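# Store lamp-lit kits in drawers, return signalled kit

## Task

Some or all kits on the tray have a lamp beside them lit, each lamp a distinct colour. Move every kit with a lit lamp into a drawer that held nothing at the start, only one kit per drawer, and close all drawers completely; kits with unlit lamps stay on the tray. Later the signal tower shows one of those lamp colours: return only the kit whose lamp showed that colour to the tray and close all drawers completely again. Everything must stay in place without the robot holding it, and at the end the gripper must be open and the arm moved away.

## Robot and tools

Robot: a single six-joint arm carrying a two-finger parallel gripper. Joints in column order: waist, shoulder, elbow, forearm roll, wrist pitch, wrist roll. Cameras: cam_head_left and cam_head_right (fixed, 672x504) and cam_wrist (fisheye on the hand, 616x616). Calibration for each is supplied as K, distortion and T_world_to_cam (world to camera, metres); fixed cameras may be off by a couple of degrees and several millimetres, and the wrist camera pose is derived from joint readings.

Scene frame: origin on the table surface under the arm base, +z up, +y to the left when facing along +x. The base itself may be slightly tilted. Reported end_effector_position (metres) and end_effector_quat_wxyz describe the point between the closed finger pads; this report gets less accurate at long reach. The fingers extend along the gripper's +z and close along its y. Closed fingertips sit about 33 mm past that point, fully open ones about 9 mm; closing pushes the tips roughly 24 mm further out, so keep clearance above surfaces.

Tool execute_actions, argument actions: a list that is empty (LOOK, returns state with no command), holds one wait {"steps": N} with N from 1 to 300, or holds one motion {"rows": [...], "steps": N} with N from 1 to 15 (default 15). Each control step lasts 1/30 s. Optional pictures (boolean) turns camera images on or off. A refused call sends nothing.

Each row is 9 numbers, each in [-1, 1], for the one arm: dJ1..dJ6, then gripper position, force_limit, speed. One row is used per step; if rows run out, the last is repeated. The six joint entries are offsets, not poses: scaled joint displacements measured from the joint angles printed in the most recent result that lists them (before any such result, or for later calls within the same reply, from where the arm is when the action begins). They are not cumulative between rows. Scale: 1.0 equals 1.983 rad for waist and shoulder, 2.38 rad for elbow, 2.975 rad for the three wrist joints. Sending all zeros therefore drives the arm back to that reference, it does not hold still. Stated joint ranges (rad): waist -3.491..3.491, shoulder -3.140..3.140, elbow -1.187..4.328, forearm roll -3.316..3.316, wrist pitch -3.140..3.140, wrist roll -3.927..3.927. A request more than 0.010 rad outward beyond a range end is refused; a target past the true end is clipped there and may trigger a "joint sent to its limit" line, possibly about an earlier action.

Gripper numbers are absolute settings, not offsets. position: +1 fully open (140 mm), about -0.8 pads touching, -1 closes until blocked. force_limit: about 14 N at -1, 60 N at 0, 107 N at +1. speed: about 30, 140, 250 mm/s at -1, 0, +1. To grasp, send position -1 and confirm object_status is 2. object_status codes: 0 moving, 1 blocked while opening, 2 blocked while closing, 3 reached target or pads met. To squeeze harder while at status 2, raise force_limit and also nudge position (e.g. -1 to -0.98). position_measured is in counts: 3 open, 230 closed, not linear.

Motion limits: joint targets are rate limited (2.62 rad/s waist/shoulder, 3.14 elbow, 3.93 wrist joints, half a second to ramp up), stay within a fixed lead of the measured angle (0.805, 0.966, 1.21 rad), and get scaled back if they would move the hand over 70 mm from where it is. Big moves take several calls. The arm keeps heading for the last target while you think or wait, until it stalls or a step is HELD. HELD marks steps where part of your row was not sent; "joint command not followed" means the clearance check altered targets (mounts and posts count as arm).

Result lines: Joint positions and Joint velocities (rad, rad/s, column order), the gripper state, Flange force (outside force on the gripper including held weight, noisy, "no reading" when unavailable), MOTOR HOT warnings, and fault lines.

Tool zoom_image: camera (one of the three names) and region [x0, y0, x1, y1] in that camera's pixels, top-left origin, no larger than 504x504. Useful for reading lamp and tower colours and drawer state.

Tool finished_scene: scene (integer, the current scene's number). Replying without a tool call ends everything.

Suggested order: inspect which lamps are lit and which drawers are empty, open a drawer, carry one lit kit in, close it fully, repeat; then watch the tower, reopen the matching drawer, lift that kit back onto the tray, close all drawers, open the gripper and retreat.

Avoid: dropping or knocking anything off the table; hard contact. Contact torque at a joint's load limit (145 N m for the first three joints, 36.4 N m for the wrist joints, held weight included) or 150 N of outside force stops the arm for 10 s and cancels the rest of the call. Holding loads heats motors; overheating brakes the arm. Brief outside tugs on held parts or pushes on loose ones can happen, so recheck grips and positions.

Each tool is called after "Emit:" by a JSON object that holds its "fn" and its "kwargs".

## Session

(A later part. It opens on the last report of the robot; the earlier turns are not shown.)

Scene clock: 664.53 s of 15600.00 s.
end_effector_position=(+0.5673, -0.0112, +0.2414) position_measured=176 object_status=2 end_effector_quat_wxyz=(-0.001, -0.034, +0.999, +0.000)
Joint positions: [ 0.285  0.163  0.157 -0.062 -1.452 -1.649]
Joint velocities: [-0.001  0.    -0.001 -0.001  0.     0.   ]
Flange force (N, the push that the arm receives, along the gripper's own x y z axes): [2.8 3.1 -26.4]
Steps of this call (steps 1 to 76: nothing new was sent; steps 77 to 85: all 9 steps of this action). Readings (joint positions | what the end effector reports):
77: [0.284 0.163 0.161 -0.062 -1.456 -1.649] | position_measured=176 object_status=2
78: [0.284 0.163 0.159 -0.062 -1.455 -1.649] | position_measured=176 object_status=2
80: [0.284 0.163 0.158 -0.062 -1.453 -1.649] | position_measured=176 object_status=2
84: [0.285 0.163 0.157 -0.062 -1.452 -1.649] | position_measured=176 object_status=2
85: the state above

Emit:
{"fn": "execute_actions", "kwargs": {"actions": [{"rows":[[0,0,0,0,0,0,-0.15,0.3,-0.3],[0,0,0,0,0,0,-0.15,0.3,-0.3],[0,0,0,0,0,0,-0.15,0.3,-0.3],[0,0,0,0,0,0,-0.15,0.3,-0.3],[0,0,0,0,0,0,-0.15,0.3,-0.3],[0,0,0,0,0,0,-0.15,0.3,-0.3],[0,0,0,0,0,0,-0.15,0.3,-0.3],[-0.0028,-0.0036,0.0393,0,-0.0337,0,-0.15,0.3,-0.3]],"steps":15}], "pictures": false}}

Emit:
{"fn": "execute_actions", "kwargs": {"actions": [{"steps":8}]}}

Scene clock: 695.03 s of 15600.00 s.
end_effector_position=(+0.5680, -0.0112, +0.2845) position_measured=148 object_status=3 end_effector_quat_wxyz=(-0.000, -0.034, +0.999, +0.000)
Joint positions: [ 0.279  0.156  0.248 -0.062 -1.55  -1.649]
Joint velocities: [-0.006 -0.005  0.102 -0.001 -0.109  0.   ]
Flange force (N, the push that the arm receives, along the gripper's own x y z axes): [-0.5 1.0 -18.9]
Steps of this call (steps 1 to 15: the robot went on to your last target; steps 16 to 90: nothing new was sent; then 27.00 s passed at rest; steps 91 to 105: all 15 steps of this action). Readings (joint positions | what the end effector reports):
91: [0.285 0.163 0.157 -0.062 -1.452 -1.649] | position_measured=176 object_status=0
92: [0.285 0.163 0.157 -0.062 -1.452 -1.649] | position_measured=176 object_status=0
94: [0.285 0.163 0.156 -0.062 -1.452 -1.649] | position_measured=161 object_status=0
98: [0.285 0.163 0.157 -0.062 -1.452 -1.649] | position_measured=148 object_status=0
105: the state above

Scene clock: 695.30 s of 15600.00 s.
end_effector_position=(+0.5678, -0.0113, +0.2854) position_measured=148 object_status=3 end_effector_quat_wxyz=(-0.000, -0.034, +0.999, +0.000)
Joint positions: [ 0.279  0.156  0.25  -0.062 -1.552 -1.649]
Joint velocities: [-0.    -0.     0.001  0.001 -0.     0.001]
Flange force (N, the push that the arm receives, along the gripper's own x y z axes): [-1.2 1.0 -3.5]
Steps of this call (steps 1 to 8: the robot went on to your last target). Readings (joint positions | what the end effector reports):
1: [0.279 0.156 0.250 -0.062 -1.551 -1.649] | position_measured=148 object_status=3
2: [0.279 0.156 0.250 -0.062 -1.552 -1.649] | position_measured=148 object_status=3
4: [0.279 0.156 0.250 -0.062 -1.552 -1.649] | position_measured=148 object_status=3
8: the state above
camera_calibration (this result's frames):
cam_wrist: T_world_to_cam=[[-0.165847, 0.985512, -0.0354947, 0.127077], [0.936398, 0.168666, 0.307751, -0.609816], [0.309279, 0.0178026, -0.950805, 0.289622], [0, 0, 0, 1]] pos_world=[0.502531, -0.0275368, 0.467556]

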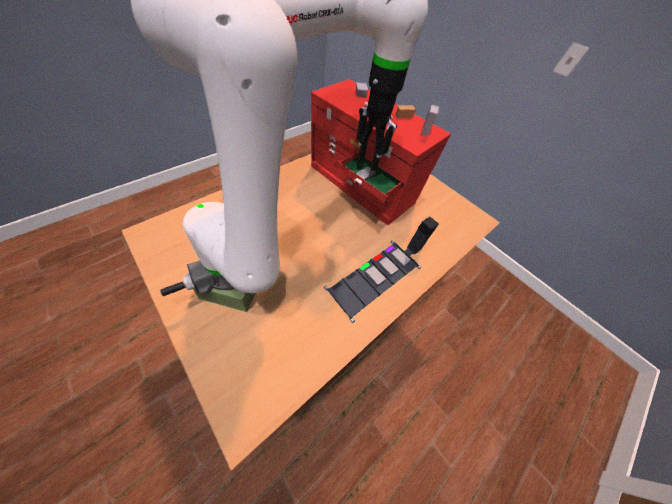

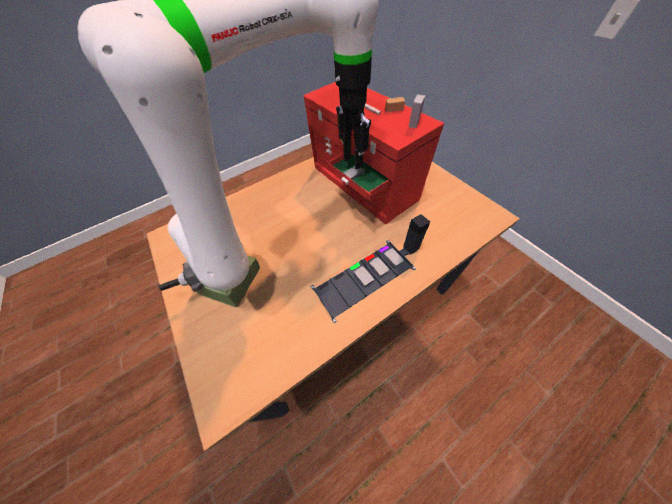

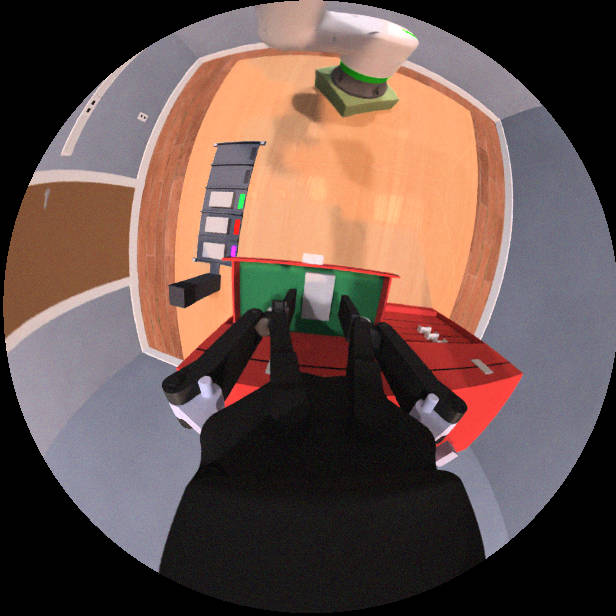

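Emit:
{"fn": "execute_actions", "kwargs": {"actions": [{"rows":[[0.0261,-0.3447,-0.3378,0.0208,0.2138,-0.0138,-0.8,0,0]],"steps":15}], "pictures": false}}

Emit:
{"fn": "execute_actions", "kwargs": {"actions": [{"steps":20}], "pictures": false}}

Emit:
{"fn": "execute_actions", "kwargs": {"actions": [{"rows":[[0,0,-0.0294,0,0.0235,0,-0.8,0,0]],"steps":14}]}}

Scene clock: 701.17 s of 15600.00 s.
end_effector_position=(+0.4976, -0.0216, +0.2808) position_measured=229 object_status=0 end_effector_quat_wxyz=(+0.190, -0.041, +0.981, +0.008)
Joint positions: [ 0.317 -0.352 -0.347 -0.016 -1.08  -1.679]
Joint velocities: [ 0.099 -1.316 -1.553  0.12   1.218 -0.078]
Flange force (N, the push that the arm receives, along the gripper's own x y z axes): [24.0 9.0 -14.7]
Steps of this call (steps 1 to 15: the robot went on to your last target; steps 16 to 90: nothing new was sent; then 2.37 s passed at rest; steps 91 to 105: all 15 steps of this action). Readings (joint positions | what the end effector reports):
91: [0.279 0.156 0.250 -0.062 -1.552 -1.649] | position_measured=148 object_status=0
92: [0.279 0.153 0.247 -0.062 -1.549 -1.649] | position_measured=152 object_status=0
94: [0.281 0.129 0.219 -0.060 -1.527 -1.650] | position_measured=168 object_status=0
98: [0.290 0.011 0.081 -0.049 -1.418 -1.657] | position_measured=198 object_status=0
105: the state above

Scene clock: 701.83 s of 15600.00 s.
end_effector_position=(+0.4728, -0.0263, +0.2671) position_measured=229 object_status=3 end_effector_quat_wxyz=(+0.254, -0.046, +0.966, +0.014)
Joint positions: [ 0.331 -0.528 -0.554 -0.    -0.916 -1.69 ]
Joint velocities: [ 0.003 -0.     0.001 -0.002 -0.    -0.001]
Flange force (N, the push that the arm receives, along the gripper's own x y z axes): [-0.7 1.4 -2.9]
Steps of this call (steps 1 to 20: the robot went on to your last target). Readings (joint positions | what the end effector reports):
1: [0.321 -0.394 -0.396 -0.012 -1.041 -1.682] | position_measured=229 object_status=0
2: [0.323 -0.430 -0.439 -0.009 -1.007 -1.684] | position_measured=229 object_status=0
4: [0.327 -0.485 -0.504 -0.004 -0.956 -1.687] | position_measured=229 object_status=3
8: [0.331 -0.527 -0.553 -0.000 -0.917 -1.690] | position_measured=229 object_status=3
20: the state above

Scene clock: 702.30 s of 15600.00 s.
end_effector_position=(+0.4679, -0.0289, +0.2375) position_measured=229 object_status=3 end_effector_quat_wxyz=(+0.254, -0.046, +0.966, +0.014)
Joint positions: [ 0.331 -0.528 -0.623 -0.    -0.846 -1.69 ]
Joint velocities: [-0.001  0.     0.    -0.001  0.     0.001]
Flange force (N, the push that the arm receives, along the gripper's own x y z axes): [-1.1 0.9 -2.7]
Steps of this call (steps 1 to 14: all 14 steps of this action). Readings (joint positions | what the end effector reports):
1: [0.331 -0.528 -0.554 -0.000 -0.916 -1.690] | position_measured=229 object_status=3
2: [0.331 -0.528 -0.558 -0.000 -0.912 -1.690] | position_measured=229 object_status=3
4: [0.331 -0.528 -0.585 -0.000 -0.884 -1.690] | position_measured=229 object_status=3
8: [0.331 -0.528 -0.623 -0.000 -0.847 -1.690] | position_measured=229 object_status=3
14: the state above
camera_calibration (this result's frames):
cam_wrist: T_world_to_cam=[[-0.161936, 0.983844, -0.0763445, 0.134043], [0.658397, 0.165348, 0.734284, -0.469919], [0.735044, 0.0686421, -0.674535, 0.0119332], [0, 0, 0, 1]] pos_world=[0.322328, -0.0549966, 0.363337]

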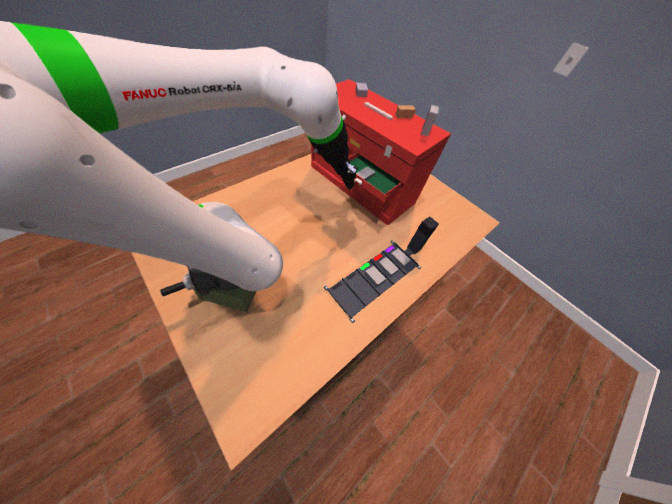

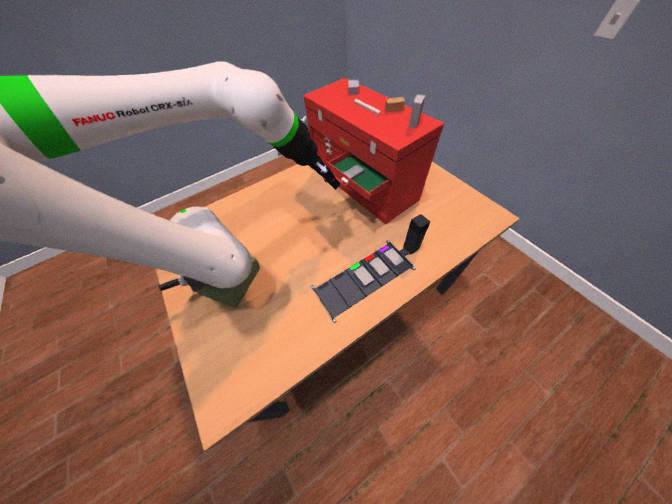

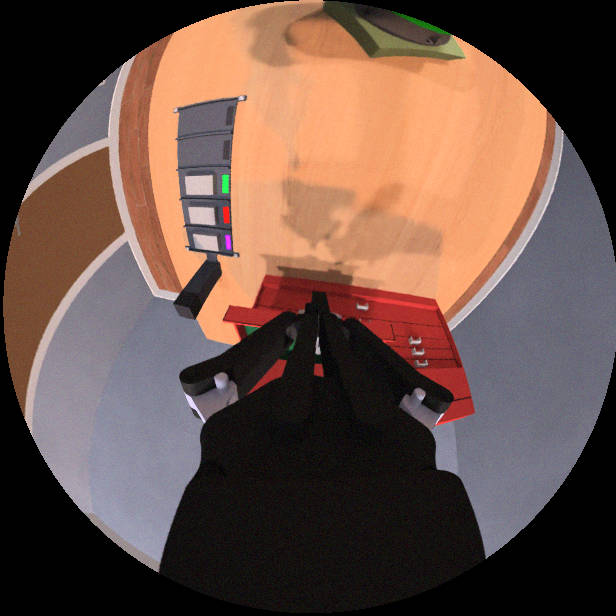

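Emit:
{"fn": "execute_actions", "kwargs": {"actions": [{"rows":[[-0.0004,0.004,0.0005,0,0.002,0,-0.8,0,0],[-0.0009,0.009,0.003,0,0.0035,0,-0.8,0,0],[-0.0014,0.015,0.006,0,0.005,0,-0.8,0,0],[-0.002,0.021,0.0093,0,0.0064,0,-0.8,0,0],[-0.0026,0.027,0.0126,0,0.0078,0,-0.8,0,0],[-0.0033,0.034,0.0165,0,0.0094,0,-0.8,0,0],[-0.004,0.041,0.0204,0,0.011,0,-0.8,0,0],[-0.0047,0.049,0.0249,0,0.0127,0,-0.8,0,0],[-0.0054,0.057,0.0295,0,0.0144,0,-0.8,0,0],[-0.0061,0.065,0.0341,0,0.016,0,-0.8,0,0],[-0.0068,0.073,0.0387,0,0.0175,0,-0.8,0,0],[-0.0075,0.081,0.0434,0,0.019,0,-0.8,0,0],[-0.0082,0.088,0.0475,0,0.0202,0,-0.8,0,0],[-0.0088,0.0946,0.0514,0,0.0214,0,-0.8,0,0]],"steps":15}], "pictures": false}}

Emit:
{"fn": "execute_actions", "kwargs": {"actions": [{"steps":8}]}}

Scene clock: 708.67 s of 15600.00 s.
end_effector_position=(+0.5202, -0.0256, +0.2356) position_measured=229 object_status=3 end_effector_quat_wxyz=(+0.254, -0.039, +0.966, +0.011)
Joint positions: [ 0.316 -0.374 -0.524 -0.    -0.792 -1.69 ]
Joint velocities: [-0.038  0.424  0.297 -0.001  0.118 -0.001]
Flange force (N, the push that the arm receives, along the gripper's own x y z axes): [-1.8 2.8 0.1]
Steps of this call (steps 1 to 15: the robot went on to your last target; steps 16 to 90: nothing new was sent; then 2.87 s passed at rest; steps 91 to 105: all 15 steps of this action). Readings (joint positions | what the end effector reports):
91: [0.331 -0.528 -0.623 -0.000 -0.846 -1.690] | position_measured=229 object_status=3
92: [0.331 -0.525 -0.623 -0.000 -0.844 -1.690] | position_measured=229 object_status=3
94: [0.330 -0.513 -0.618 -0.000 -0.838 -1.690] | position_measured=229 object_status=3
98: [0.325 -0.473 -0.592 -0.000 -0.823 -1.690] | position_measured=229 object_status=3
105: the state above

Scene clock: 708.93 s of 15600.00 s.
end_effector_position=(+0.5317, -0.0250, +0.2347) position_measured=229 object_status=3 end_effector_quat_wxyz=(+0.254, -0.038, +0.966, +0.011)
Joint positions: [ 0.313 -0.341 -0.501 -0.    -0.783 -1.69 ]
Joint velocities: [ 0.     0.002  0.002 -0.001  0.     0.   ]
Flange force (N, the push that the arm receives, along the gripper's own x y z axes): [1.3 2.2 -3.8]
Steps of this call (steps 1 to 8: the robot went on to your last target). Readings (joint positions | what the end effector reports):
1: [0.315 -0.361 -0.515 -0.000 -0.788 -1.690] | position_measured=229 object_status=3
2: [0.314 -0.350 -0.508 -0.000 -0.785 -1.690] | position_measured=229 object_status=3
4: [0.313 -0.342 -0.502 -0.000 -0.783 -1.690] | position_measured=229 object_status=3
8: the state above
camera_calibration (this result's frames):
cam_wrist: T_world_to_cam=[[-0.144811, 0.986349, -0.0783965, 0.131767], [0.661378, 0.155422, 0.733774, -0.512204], [0.735941, 0.0544087, -0.674856, -0.0378684], [0, 0, 0, 1]] pos_world=[0.38571, -0.0483002, 0.360616]

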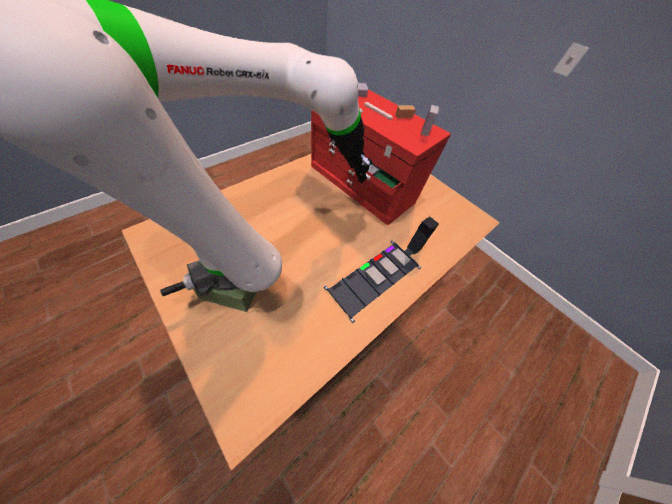

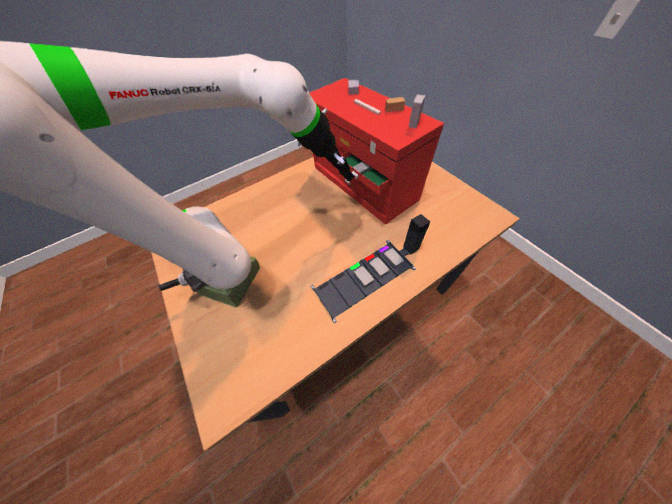

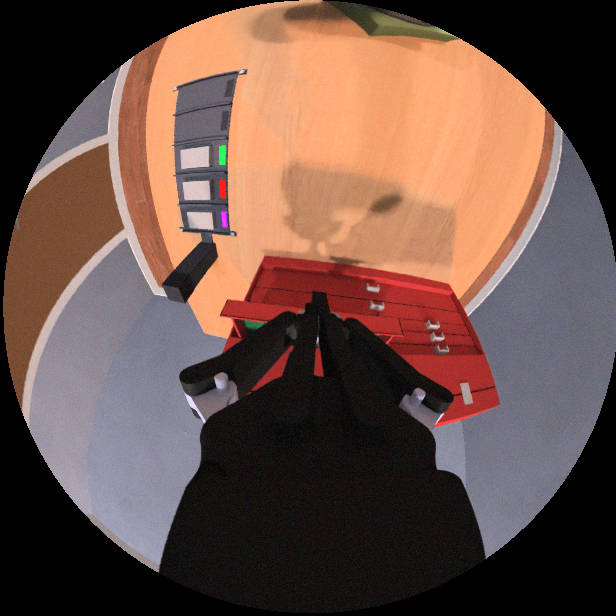

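Emit:
{"fn": "execute_actions", "kwargs": {"actions": [{"rows":[[-0.0003,0.004,0.0027,0,0.0005,0,-0.8,0,0],[-0.0008,0.010,0.0067,0,0.0013,0,-0.8,0,0],[-0.0013,0.017,0.0115,0,0.0022,0,-0.8,0,0],[-0.0018,0.024,0.0163,0,0.003,0,-0.8,0,0],[-0.0024,0.031,0.0212,0,0.0038,0,-0.8,0,0],[-0.0029,0.038,0.0261,0,0.0046,0,-0.8,0,0],[-0.0034,0.045,0.031,0,0.0053,0,-0.8,0,0],[-0.0039,0.052,0.036,0,0.006,0,-0.8,0,0],[-0.0044,0.058,0.0403,0,0.0066,0,-0.8,0,0],[-0.0048,0.064,0.0447,0,0.0071,0,-0.8,0,0],[-0.0052,0.069,0.0484,0,0.0075,0,-0.8,0,0],[-0.0055,0.073,0.0513,0,0.0078,0,-0.8,0,0],[-0.0057,0.077,0.0543,0,0.0081,0,-0.8,0,0],[-0.0059,0.0799,0.0564,0,0.0083,0,-0.8,0,0]],"steps":15}], "pictures": false}}

Emit:
{"fn": "execute_actions", "kwargs": {"actions": [{"steps":8}], "pictures": false}}

Emit:
{"fn": "execute_actions", "kwargs": {"actions": [{"rows":[[-0.0001,0.0013,0.001,0,0.0001,0,-0.8,0,0],[-0.0002,0.0026,0.002,0,0.0002,0,-0.8,0,0],[-0.0003,0.0039,0.003,0,0.0003,0,-0.8,0,0],[-0.0004,0.005,0.004,0,0.0003,0,-0.8,0,0]],"steps":12}], "pictures": false}}

Scene clock: 717.37 s of 15600.00 s.
end_effector_position=(+0.5862, -0.0210, +0.2351) position_measured=229 object_status=3 end_effector_quat_wxyz=(+0.255, -0.033, +0.966, +0.009)
Joint positions: [ 0.303 -0.197 -0.38  -0.    -0.76  -1.69 ]
Joint velocities: [-0.017  0.254  0.224 -0.     0.03  -0.   ]
Flange force (N, the push that the arm receives, along the gripper's own x y z axes): [-6.7 -1.8 2.1]
Steps of this call (steps 1 to 30: the robot went on to your last target; steps 31 to 90: nothing new was sent; then 4.93 s passed at rest; steps 91 to 105: all 15 steps of this action). Readings (joint positions | what the end effector reports):
91: [0.313 -0.340 -0.501 -0.000 -0.782 -1.690] | position_measured=229 object_status=3
92: [0.313 -0.338 -0.499 -0.000 -0.782 -1.690] | position_measured=229 object_status=3
94: [0.312 -0.325 -0.488 -0.000 -0.780 -1.690] | position_measured=229 object_status=3
98: [0.309 -0.280 -0.451 -0.000 -0.771 -1.690] | position_measured=229 object_status=3
105: the state above

Scene clock: 717.63 s of 15600.00 s.
end_effector_position=(+0.5917, -0.0206, +0.2348) position_measured=229 object_status=3 end_effector_quat_wxyz=(+0.255, -0.032, +0.966, +0.009)
Joint positions: [ 0.302 -0.182 -0.367 -0.    -0.758 -1.69 ]
Joint velocities: [ 0.     0.001 -0.    -0.     0.     0.   ]
Flange force (N, the push that the arm receives, along the gripper's own x y z axes): [-1.7 -0.3 -3.3]
Steps of this call (steps 1 to 8: the robot went on to your last target). Readings (joint positions | what the end effector reports):
1: [0.302 -0.189 -0.373 -0.000 -0.759 -1.690] | position_measured=229 object_status=3
2: [0.302 -0.185 -0.369 -0.000 -0.758 -1.690] | position_measured=229 object_status=3
4: [0.302 -0.183 -0.367 -0.000 -0.758 -1.690] | position_measured=229 object_status=3
8: the state above

Scene clock: 718.03 s of 15600.00 s.
end_effector_position=(+0.5958, -0.0204, +0.2350) position_measured=229 object_status=3 end_effector_quat_wxyz=(+0.255, -0.032, +0.966, +0.008)
Joint positions: [ 0.301 -0.172 -0.358 -0.    -0.757 -1.69 ]
Joint velocities: [ 0.     0.    -0.001  0.001  0.     0.   ]
Flange force (N, the push that the arm receives, along the gripper's own x y z axes): [0.4 1.1 -2.6]
Steps of this call (steps 1 to 12: all 12 steps of this action). Readings (joint positions | what the end effector reports):
1: [0.302 -0.182 -0.367 -0.000 -0.758 -1.690] | position_measured=229 object_status=3
2: [0.301 -0.181 -0.366 -0.000 -0.758 -1.690] | position_measured=229 object_status=3
4: [0.301 -0.177 -0.362 -0.000 -0.757 -1.690] | position_measured=229 object_status=3
8: [0.301 -0.173 -0.358 -0.000 -0.757 -1.690] | position_measured=229 object_status=3
12: the state above

Emit:
{"fn": "execute_actions", "kwargs": {"actions": [{"rows":[[-0.0001,0.0013,0.001,0,0.0001,0,-0.8,0,0],[-0.0002,0.0026,0.002,0,0.0002,0,-0.8,0,0],[-0.0003,0.0039,0.003,0,0.0003,0,-0.8,0,0]],"steps":10}], "pictures": false}}

Emit:
{"fn": "execute_actions", "kwargs": {"actions": [{"rows":[[-0.0001,0.0013,0.001,0,0.0001,0,-0.8,0,0],[-0.0002,0.0026,0.002,0,0.0002,0,-0.8,0,0]],"steps":10}]}}

Scene clock: 722.13 s of 15600.00 s.
end_effector_position=(+0.5989, -0.0202, +0.2350) position_measured=229 object_status=3 end_effector_quat_wxyz=(+0.255, -0.032, +0.966, +0.008)
Joint positions: [ 0.3   -0.165 -0.35  -0.    -0.756 -1.69 ]
Joint velocities: [-0.     0.001 -0.001  0.001  0.     0.   ]
Flange force (N, the push that the arm receives, along the gripper's own x y z axes): [-2.2 1.2 -2.7]
Steps of this call (steps 1 to 15: the robot went on to your last target; steps 16 to 90: nothing new was sent; then 0.77 s passed at rest; steps 91 to 100: all 10 steps of this action). Readings (joint positions | what the end effector reports):
91: [0.301 -0.172 -0.357 -0.000 -0.757 -1.690] | position_measured=229 object_status=3
92: [0.301 -0.171 -0.356 -0.000 -0.757 -1.690] | position_measured=229 object_status=3
94: [0.300 -0.167 -0.353 -0.000 -0.756 -1.690] | position_measured=229 object_status=3
98: [0.300 -0.165 -0.351 -0.000 -0.756 -1.690] | position_measured=229 object_status=3
100: the state above

Scene clock: 722.47 s of 15600.00 s.
end_effector_position=(+0.6009, -0.0201, +0.2350) position_measured=229 object_status=3 end_effector_quat_wxyz=(+0.255, -0.031, +0.966, +0.008)
Joint positions: [ 0.3   -0.159 -0.346 -0.    -0.756 -1.69 ]
Joint velocities: [ 0.     0.     0.001 -0.     0.001 -0.   ]
Flange force (N, the push that the arm receives, along the gripper's own x y z axes): [1.3 2.6 -4.1]
Steps of this call (steps 1 to 10: all 10 steps of this action). Readings (joint positions | what the end effector reports):
1: [0.300 -0.164 -0.350 -0.000 -0.756 -1.690] | position_measured=229 object_status=3
2: [0.300 -0.163 -0.349 -0.000 -0.756 -1.690] | position_measured=229 object_status=3
4: [0.300 -0.161 -0.347 -0.000 -0.756 -1.690] | position_measured=229 object_status=3
8: [0.300 -0.160 -0.346 -0.000 -0.756 -1.690] | position_measured=229 object_status=3
10: the state above
camera_calibration (this result's frames):
cam_wrist: T_world_to_cam=[[-0.131497, 0.988094, -0.0798718, 0.129277], [0.661614, 0.147478, 0.735199, -0.559567], [0.738225, 0.0438323, -0.673129, -0.0909274], [0, 0, 0, 1]] pos_world=[0.454342, -0.0412283, 0.360513]

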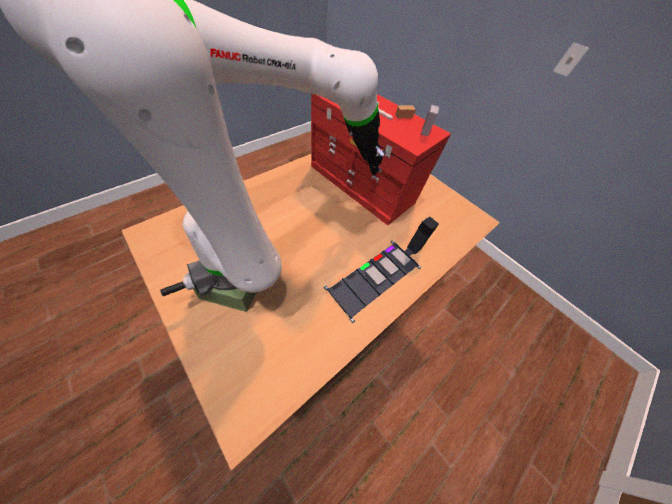

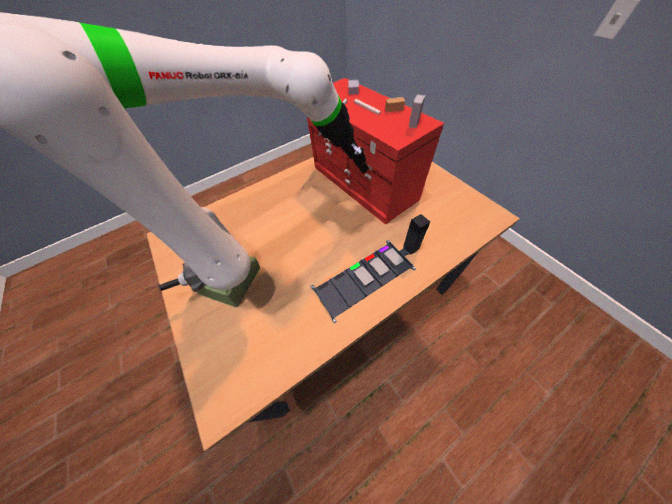

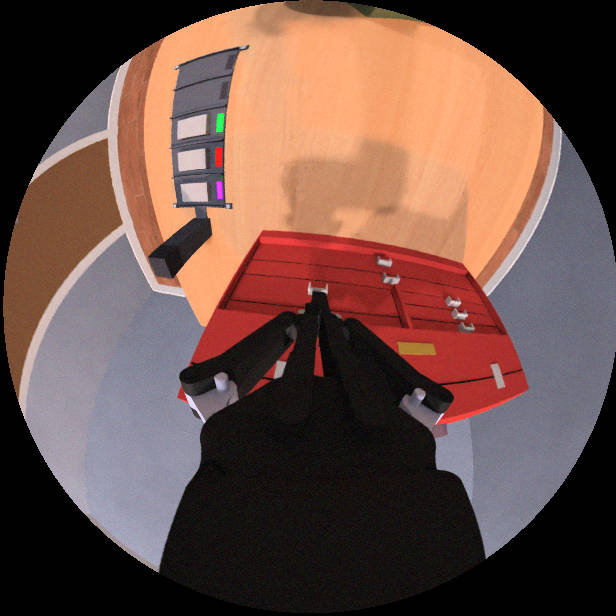

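Emit:
{"fn": "execute_actions", "kwargs": {"actions": [{"rows":[[-0.0001,0.0013,0.001,0,0.0001,0,-0.8,0,0],[-0.0002,0.0026,0.002,0,0.0002,0,-0.8,0,0]],"steps":10}], "pictures": false}}

Scene clock: 725.23 s of 15600.00 s.
end_effector_position=(+0.6029, -0.0200, +0.2349) position_measured=229 object_status=3 end_effector_quat_wxyz=(+0.255, -0.031, +0.966, +0.008)
Joint positions: [ 0.299 -0.154 -0.341 -0.    -0.755 -1.69 ]
Joint velocities: [ 0.     0.001  0.001  0.     0.001 -0.   ]
Flange force (N, the push that the arm receives, along the gripper's own x y z axes): [11.7 1.0 -6.8]
Steps of this call (steps 1 to 15: the robot went on to your last target; steps 16 to 73: nothing new was sent; steps 74 to 83: all 10 steps of this action). Readings (joint positions | what the end effector reports):
74: [0.300 -0.159 -0.346 -0.000 -0.756 -1.690] | position_measured=229 object_status=3
75: [0.300 -0.158 -0.345 -0.000 -0.755 -1.690] | position_measured=229 object_status=3
77: [0.300 -0.155 -0.342 -0.000 -0.755 -1.690] | position_measured=229 object_status=3
81: [0.299 -0.154 -0.341 -0.000 -0.755 -1.690] | position_measured=229 object_status=3
83: the state above

Emit:
{"fn": "execute_actions", "kwargs": {"actions": [{"rows":[[-0.0001,0.0013,0.001,0,0.0001,0,-0.8,0,0],[-0.0001,0.0013,0.001,0,0.0001,0,-0.8,0,0],[-0.0001,0.0013,0.001,0,0.0001,0,-0.8,0,0],[-0.0001,0.0013,0.001,0,0.0001,0,-0.8,0,0],[-0.0001,0.0013,0.001,0,0.0001,0,-0.8,0,0],[-0.0001,0.0013,0.001,0,0.0001,0,-0.8,0,0],[0.007,-0.094,-0.067,0,-0.009,0,-0.2,0,0]],"steps":15}], "pictures": false}}

Emit:
{"fn": "execute_actions", "kwargs": {"actions": [{"steps":12}]}}

Emit:
{"fn": "zoom_image", "kwargs": {"camera": "cam_wrist", "region": [200, 230, 500, 400]}}

Emit:
{"fn": "zoom_image", "kwargs": {"camera": "cam_head_right", "region": [300, 110, 440, 230]}}

Scene clock: 733.13 s of 15600.00 s.
end_effector_position=(+0.5461, -0.0238, +0.2365) position_measured=172 object_status=0 end_effector_quat_wxyz=(+0.255, -0.036, +0.966, +0.010)
Joint positions: [ 0.31  -0.304 -0.469 -0.    -0.776 -1.69 ]
Joint velocities: [ 0.046 -0.598 -0.518  0.001 -0.086 -0.001]
Flange force (N, the push that the arm receives, along the gripper's own x y z axes): [23.5 4.7 -20.4]
Steps of this call (steps 1 to 15: the robot went on to your last target; steps 16 to 90: nothing new was sent; then 4.40 s passed at rest; steps 91 to 105: all 15 steps of this action). Readings (joint positions | what the end effector reports):
91: [0.299 -0.154 -0.341 -0.000 -0.755 -1.690] | position_measured=229 object_status=3
92: [0.299 -0.153 -0.340 -0.000 -0.755 -1.690] | position_measured=229 object_status=3
94: [0.299 -0.152 -0.339 -0.000 -0.755 -1.690] | position_measured=229 object_status=3
98: [0.299 -0.154 -0.340 -0.000 -0.755 -1.690] | position_measured=225 object_status=0
105: the state above

Scene clock: 733.53 s of 15600.00 s.
end_effector_position=(+0.5322, -0.0249, +0.2354) position_measured=154 object_status=3 end_effector_quat_wxyz=(+0.255, -0.038, +0.966, +0.011)
Joint positions: [ 0.313 -0.341 -0.5   -0.    -0.782 -1.69 ]
Joint velocities: [ 0.001 -0.    -0.     0.001 -0.001  0.001]
Flange force (N, the push that the arm receives, along the gripper's own x y z axes): [0.3 3.1 -3.4]
Steps of this call (steps 1 to 12: the robot went on to your last target). Readings (joint positions | what the end effector reports):
1: [0.312 -0.321 -0.484 -0.000 -0.779 -1.690] | position_measured=164 object_status=0
2: [0.313 -0.333 -0.494 -0.000 -0.781 -1.690] | position_measured=157 object_status=0
4: [0.313 -0.340 -0.500 -0.000 -0.782 -1.690] | position_measured=154 object_status=0
8: [0.313 -0.341 -0.500 -0.000 -0.782 -1.690] | position_measured=154 object_status=3
12: the state above
camera_calibration (this result's frames):
cam_wrist: T_world_to_cam=[[-0.144782, 0.986358, -0.0783387, 0.13173], [0.660186, 0.155271, 0.734878, -0.512679], [0.737016, 0.0546792, -0.67366, -0.0386737], [0, 0, 0, 1]] pos_world=[0.386039, -0.0482136, 0.361023]

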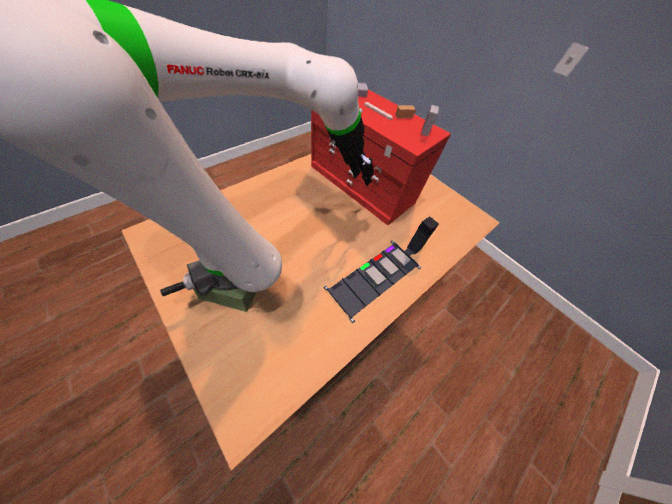

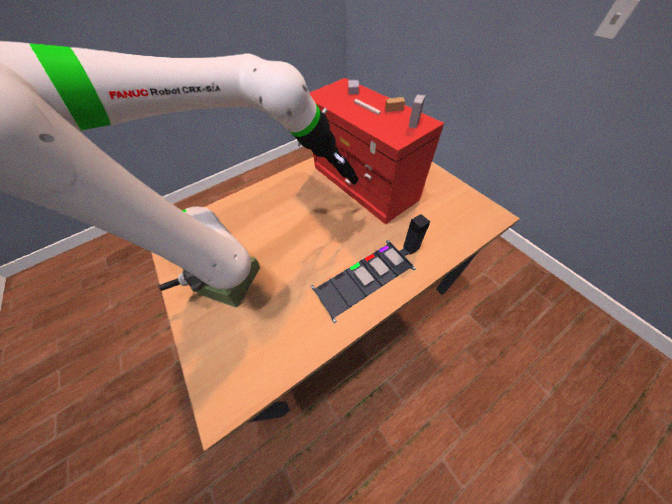

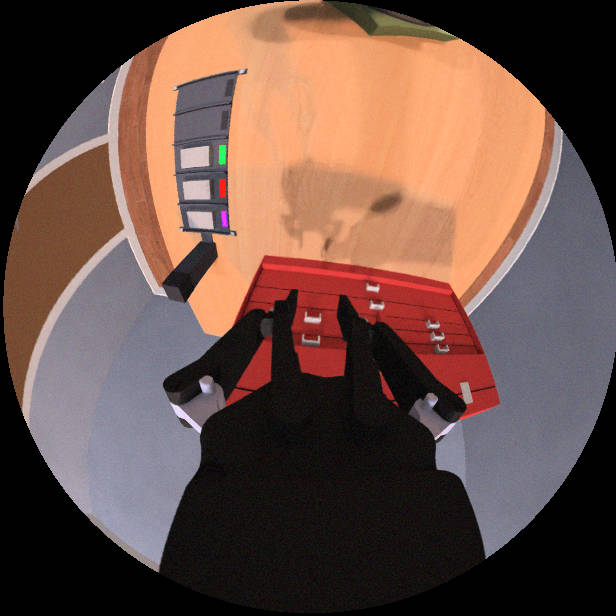

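Region (200, 230, 500, 400) of cam_wrist's 616x616 image, scaled by 1.680, with more detail than that image has; it fills the top 286 rows of this view, and the rest is white.

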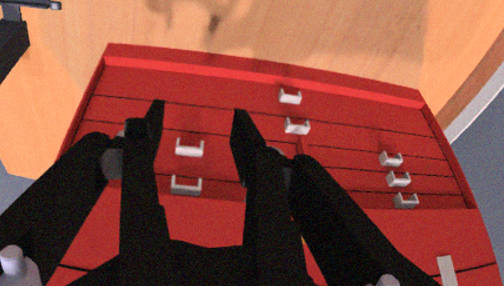

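Region (300, 110, 440, 230) of cam_head_right's 672x504 image, scaled by 3.600, with more detail than that image has; it fills the top 432 rows of this view, and the rest is white.

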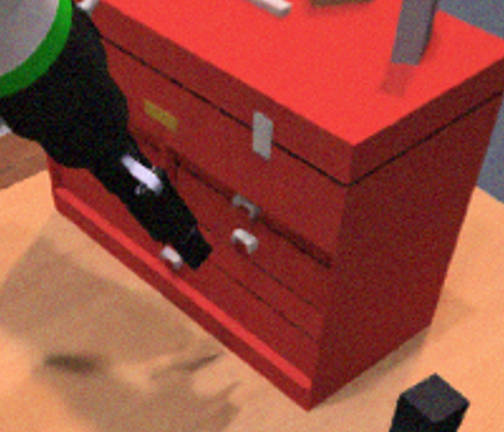

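Emit:
{"fn": "execute_actions", "kwargs": {"actions": [{"rows":[[0.1428,0.1568,0.0345,0.0554,0.0147,-0.1291,-0.2,0,0]],"steps":15}], "pictures": false}}

Emit:
{"fn": "execute_actions", "kwargs": {"actions": [{"steps":14}]}}

Emit:
{"fn": "zoom_image", "kwargs": {"camera": "cam_wrist", "region": [240, 250, 400, 390]}}

Scene clock: 769.00 s of 15600.00 s.
end_effector_position=(+0.5741, +0.0915, +0.1460) position_measured=154 object_status=3 end_effector_quat_wxyz=(+0.179, -0.033, +0.983, +0.008)
Joint positions: [ 0.576 -0.053 -0.425  0.152 -0.741 -2.045]
Joint velocities: [ 0.393  0.432  0.115  0.226  0.06  -0.529]
Flange force (N, the push that the arm receives, along the gripper's own x y z axes): [-11.7 16.4 14.9]
Steps of this call (steps 1 to 30: the robot went on to your last target; steps 31 to 90: nothing new was sent; then 31.97 s passed at rest; steps 91 to 105: all 15 steps of this action). Readings (joint positions | what the end effector reports):
91: [0.313 -0.341 -0.500 -0.000 -0.782 -1.690] | position_measured=154 object_status=3
92: [0.316 -0.338 -0.500 0.002 -0.782 -1.694] | position_measured=154 object_status=3
94: [0.338 -0.314 -0.494 0.014 -0.778 -1.724] | position_measured=154 object_status=3
98: [0.430 -0.213 -0.467 0.068 -0.764 -1.848] | position_measured=154 object_status=3
105: the state above

Scene clock: 769.47 s of 15600.00 s.
end_effector_position=(+0.5758, +0.1020, +0.1382) position_measured=154 object_status=3 end_effector_quat_wxyz=(+0.174, -0.034, +0.984, +0.006)
Joint positions: [ 0.597 -0.03  -0.418  0.165 -0.738 -2.074]
Joint velocities: [ 0.     0.     0.001  0.     0.    -0.   ]
Flange force (N, the push that the arm receives, along the gripper's own x y z axes): [-1.9 1.2 -3.4]
Steps of this call (steps 1 to 14: the robot went on to your last target). Readings (joint positions | what the end effector reports):
1: [0.587 -0.041 -0.421 0.159 -0.740 -2.060] | position_measured=154 object_status=3
2: [0.593 -0.033 -0.419 0.163 -0.739 -2.069] | position_measured=154 object_status=3
4: [0.596 -0.030 -0.418 0.165 -0.738 -2.073] | position_measured=154 object_status=3
8: [0.596 -0.030 -0.418 0.165 -0.738 -2.074] | position_measured=154 object_status=3
14: the state above
camera_calibration (this result's frames):
cam_wrist: T_world_to_cam=[[-0.147081, 0.986822, -0.0674576, 0.00503803], [0.774027, 0.157289, 0.613305, -0.538686], [0.615833, 0.0379915, -0.78696, -0.0560684], [0, 0, 0, 1]] pos_world=[0.452227, 0.0818881, 0.286595]

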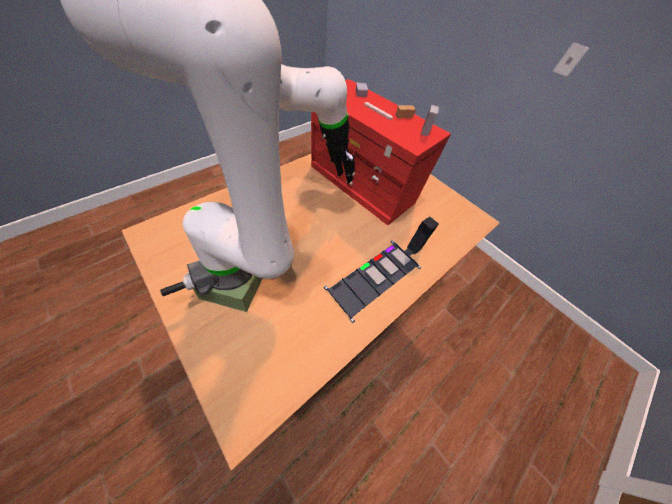

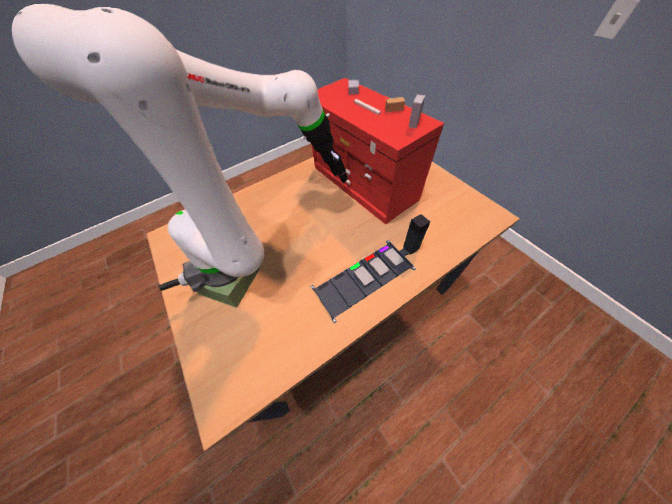

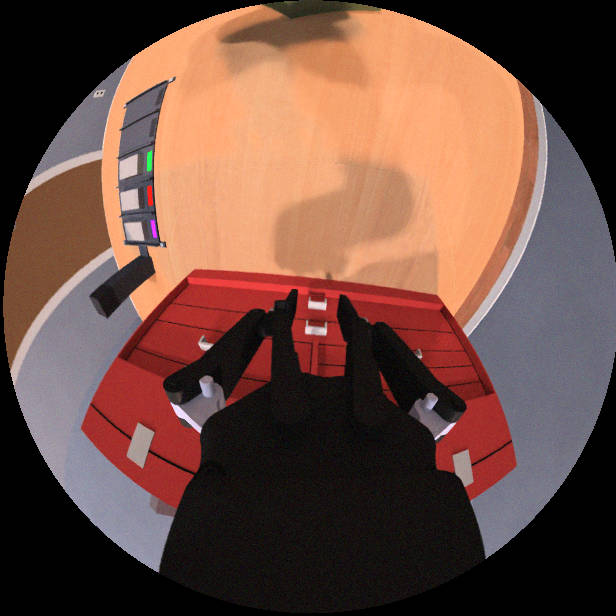

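Region (240, 250, 400, 390) of cam_wrist's 616x616 image, scaled by 3.150, with more detail than that image has; it fills the top 441 rows of this view, and the rest is white.

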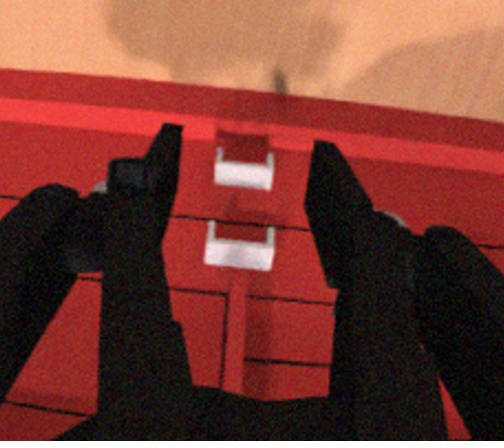

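Emit:
{"fn": "execute_actions", "kwargs": {"actions": [{"rows":[[-0.004,0.012,0.012,-0.002,-0.001,0.004,-0.2,0,0],[-0.008,0.024,0.024,-0.004,-0.0025,0.008,-0.2,0,0],[-0.012,0.0371,0.0372,-0.0065,-0.004,0.013,-0.2,0,0]],"steps":15}]}}

Emit:
{"fn": "zoom_image", "kwargs": {"camera": "cam_wrist", "region": [240, 250, 400, 390]}}

Scene clock: 774.63 s of 15600.00 s.
end_effector_position=(+0.6055, +0.1056, +0.1382) position_measured=154 object_status=3 end_effector_quat_wxyz=(+0.173, -0.034, +0.984, +0.006)
Joint positions: [ 0.573  0.044 -0.33   0.145 -0.75  -2.035]
Joint velocities: [-0.001  0.     0.001  0.     0.     0.001]
Flange force (N, the push that the arm receives, along the gripper's own x y z axes): [-1.2 1.0 -3.0]
Steps of this call (steps 1 to 30: the robot went on to your last target; steps 31 to 90: nothing new was sent; then 1.67 s passed at rest; steps 91 to 105: all 15 steps of this action). Readings (joint positions | what the end effector reports):
91: [0.597 -0.030 -0.418 0.165 -0.738 -2.074] | position_measured=154 object_status=3
92: [0.596 -0.026 -0.414 0.165 -0.738 -2.073] | position_measured=154 object_status=3
94: [0.588 -0.003 -0.386 0.158 -0.742 -2.061] | position_measured=154 object_status=3
98: [0.574 0.041 -0.333 0.146 -0.749 -2.037] | position_measured=154 object_status=3
105: the state above
camera_calibration (this result's frames):
cam_wrist: T_world_to_cam=[[-0.148954, 0.986569, -0.0670372, 0.00691825], [0.774425, 0.158542, 0.612479, -0.562515], [0.614881, 0.0393159, -0.787639, -0.0739107], [0, 0, 0, 1]] pos_world=[0.482102, 0.0852628, 0.286777]

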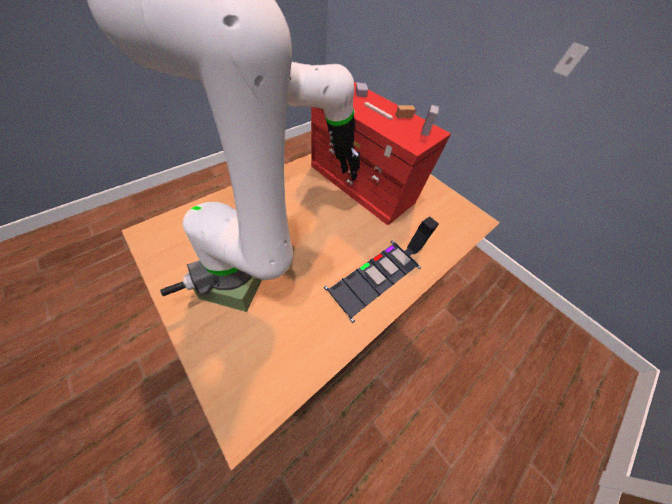

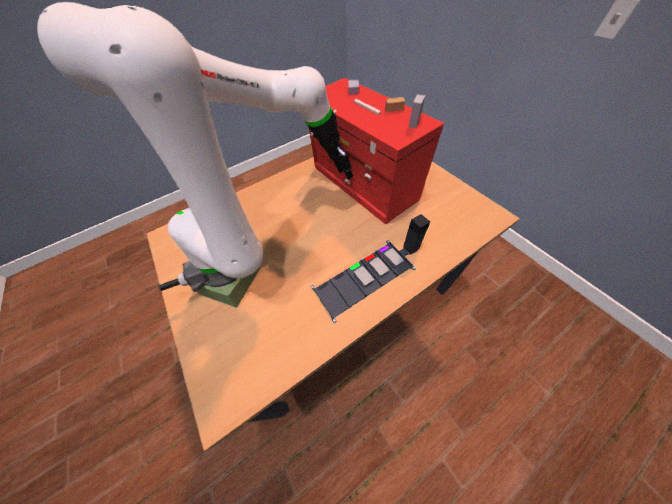

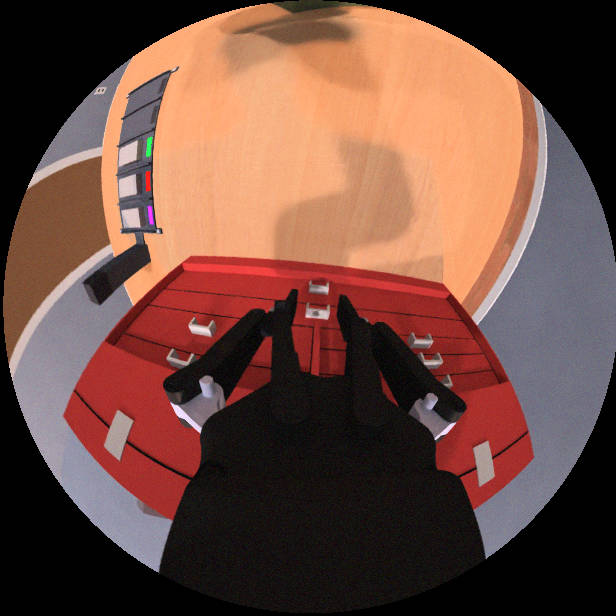

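Region (240, 250, 400, 390) of cam_wrist's 616x616 image, scaled by 3.150, with more detail than that image has; it fills the top 441 rows of this view, and the rest is white.

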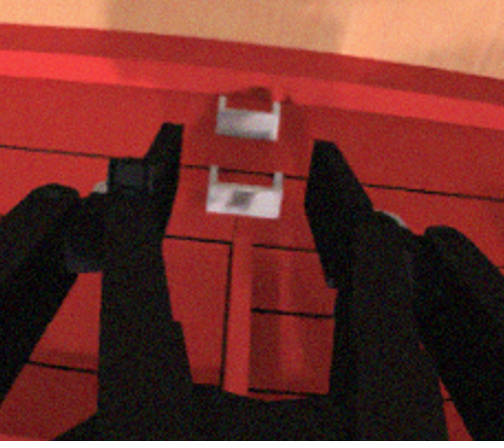

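Emit:
{"fn": "execute_actions", "kwargs": {"actions": [{"rows":[[0,0,0,0,0,0,-1,0.3,-0.3]],"steps":15}], "pictures": false}}

Scene clock: 777.50 s of 15600.00 s.
end_effector_position=(+0.6055, +0.1057, +0.1383) position_measured=194 object_status=0 end_effector_quat_wxyz=(+0.173, -0.034, +0.984, +0.006)
Joint positions: [ 0.573  0.044 -0.33   0.145 -0.75  -2.035]
Joint velocities: [ 0.001  0.     0.     0.    -0.    -0.   ]
Flange force (N, the push that the arm receives, along the gripper's own x y z axes): [0.8 18.8 -16.5]
Steps of this call (steps 1 to 15: the robot went on to your last target; steps 16 to 71: nothing new was sent; steps 72 to 86: all 15 steps of this action). Readings (joint positions | what the end effector reports):
72: [0.573 0.044 -0.330 0.145 -0.750 -2.035] | position_measured=154 object_status=0
73: [0.573 0.044 -0.330 0.145 -0.750 -2.035] | position_measured=157 object_status=0
75: [0.573 0.044 -0.330 0.145 -0.750 -2.035] | position_measured=169 object_status=0
79: [0.573 0.044 -0.330 0.145 -0.750 -2.035] | position_measured=192 object_status=0
86: the state above


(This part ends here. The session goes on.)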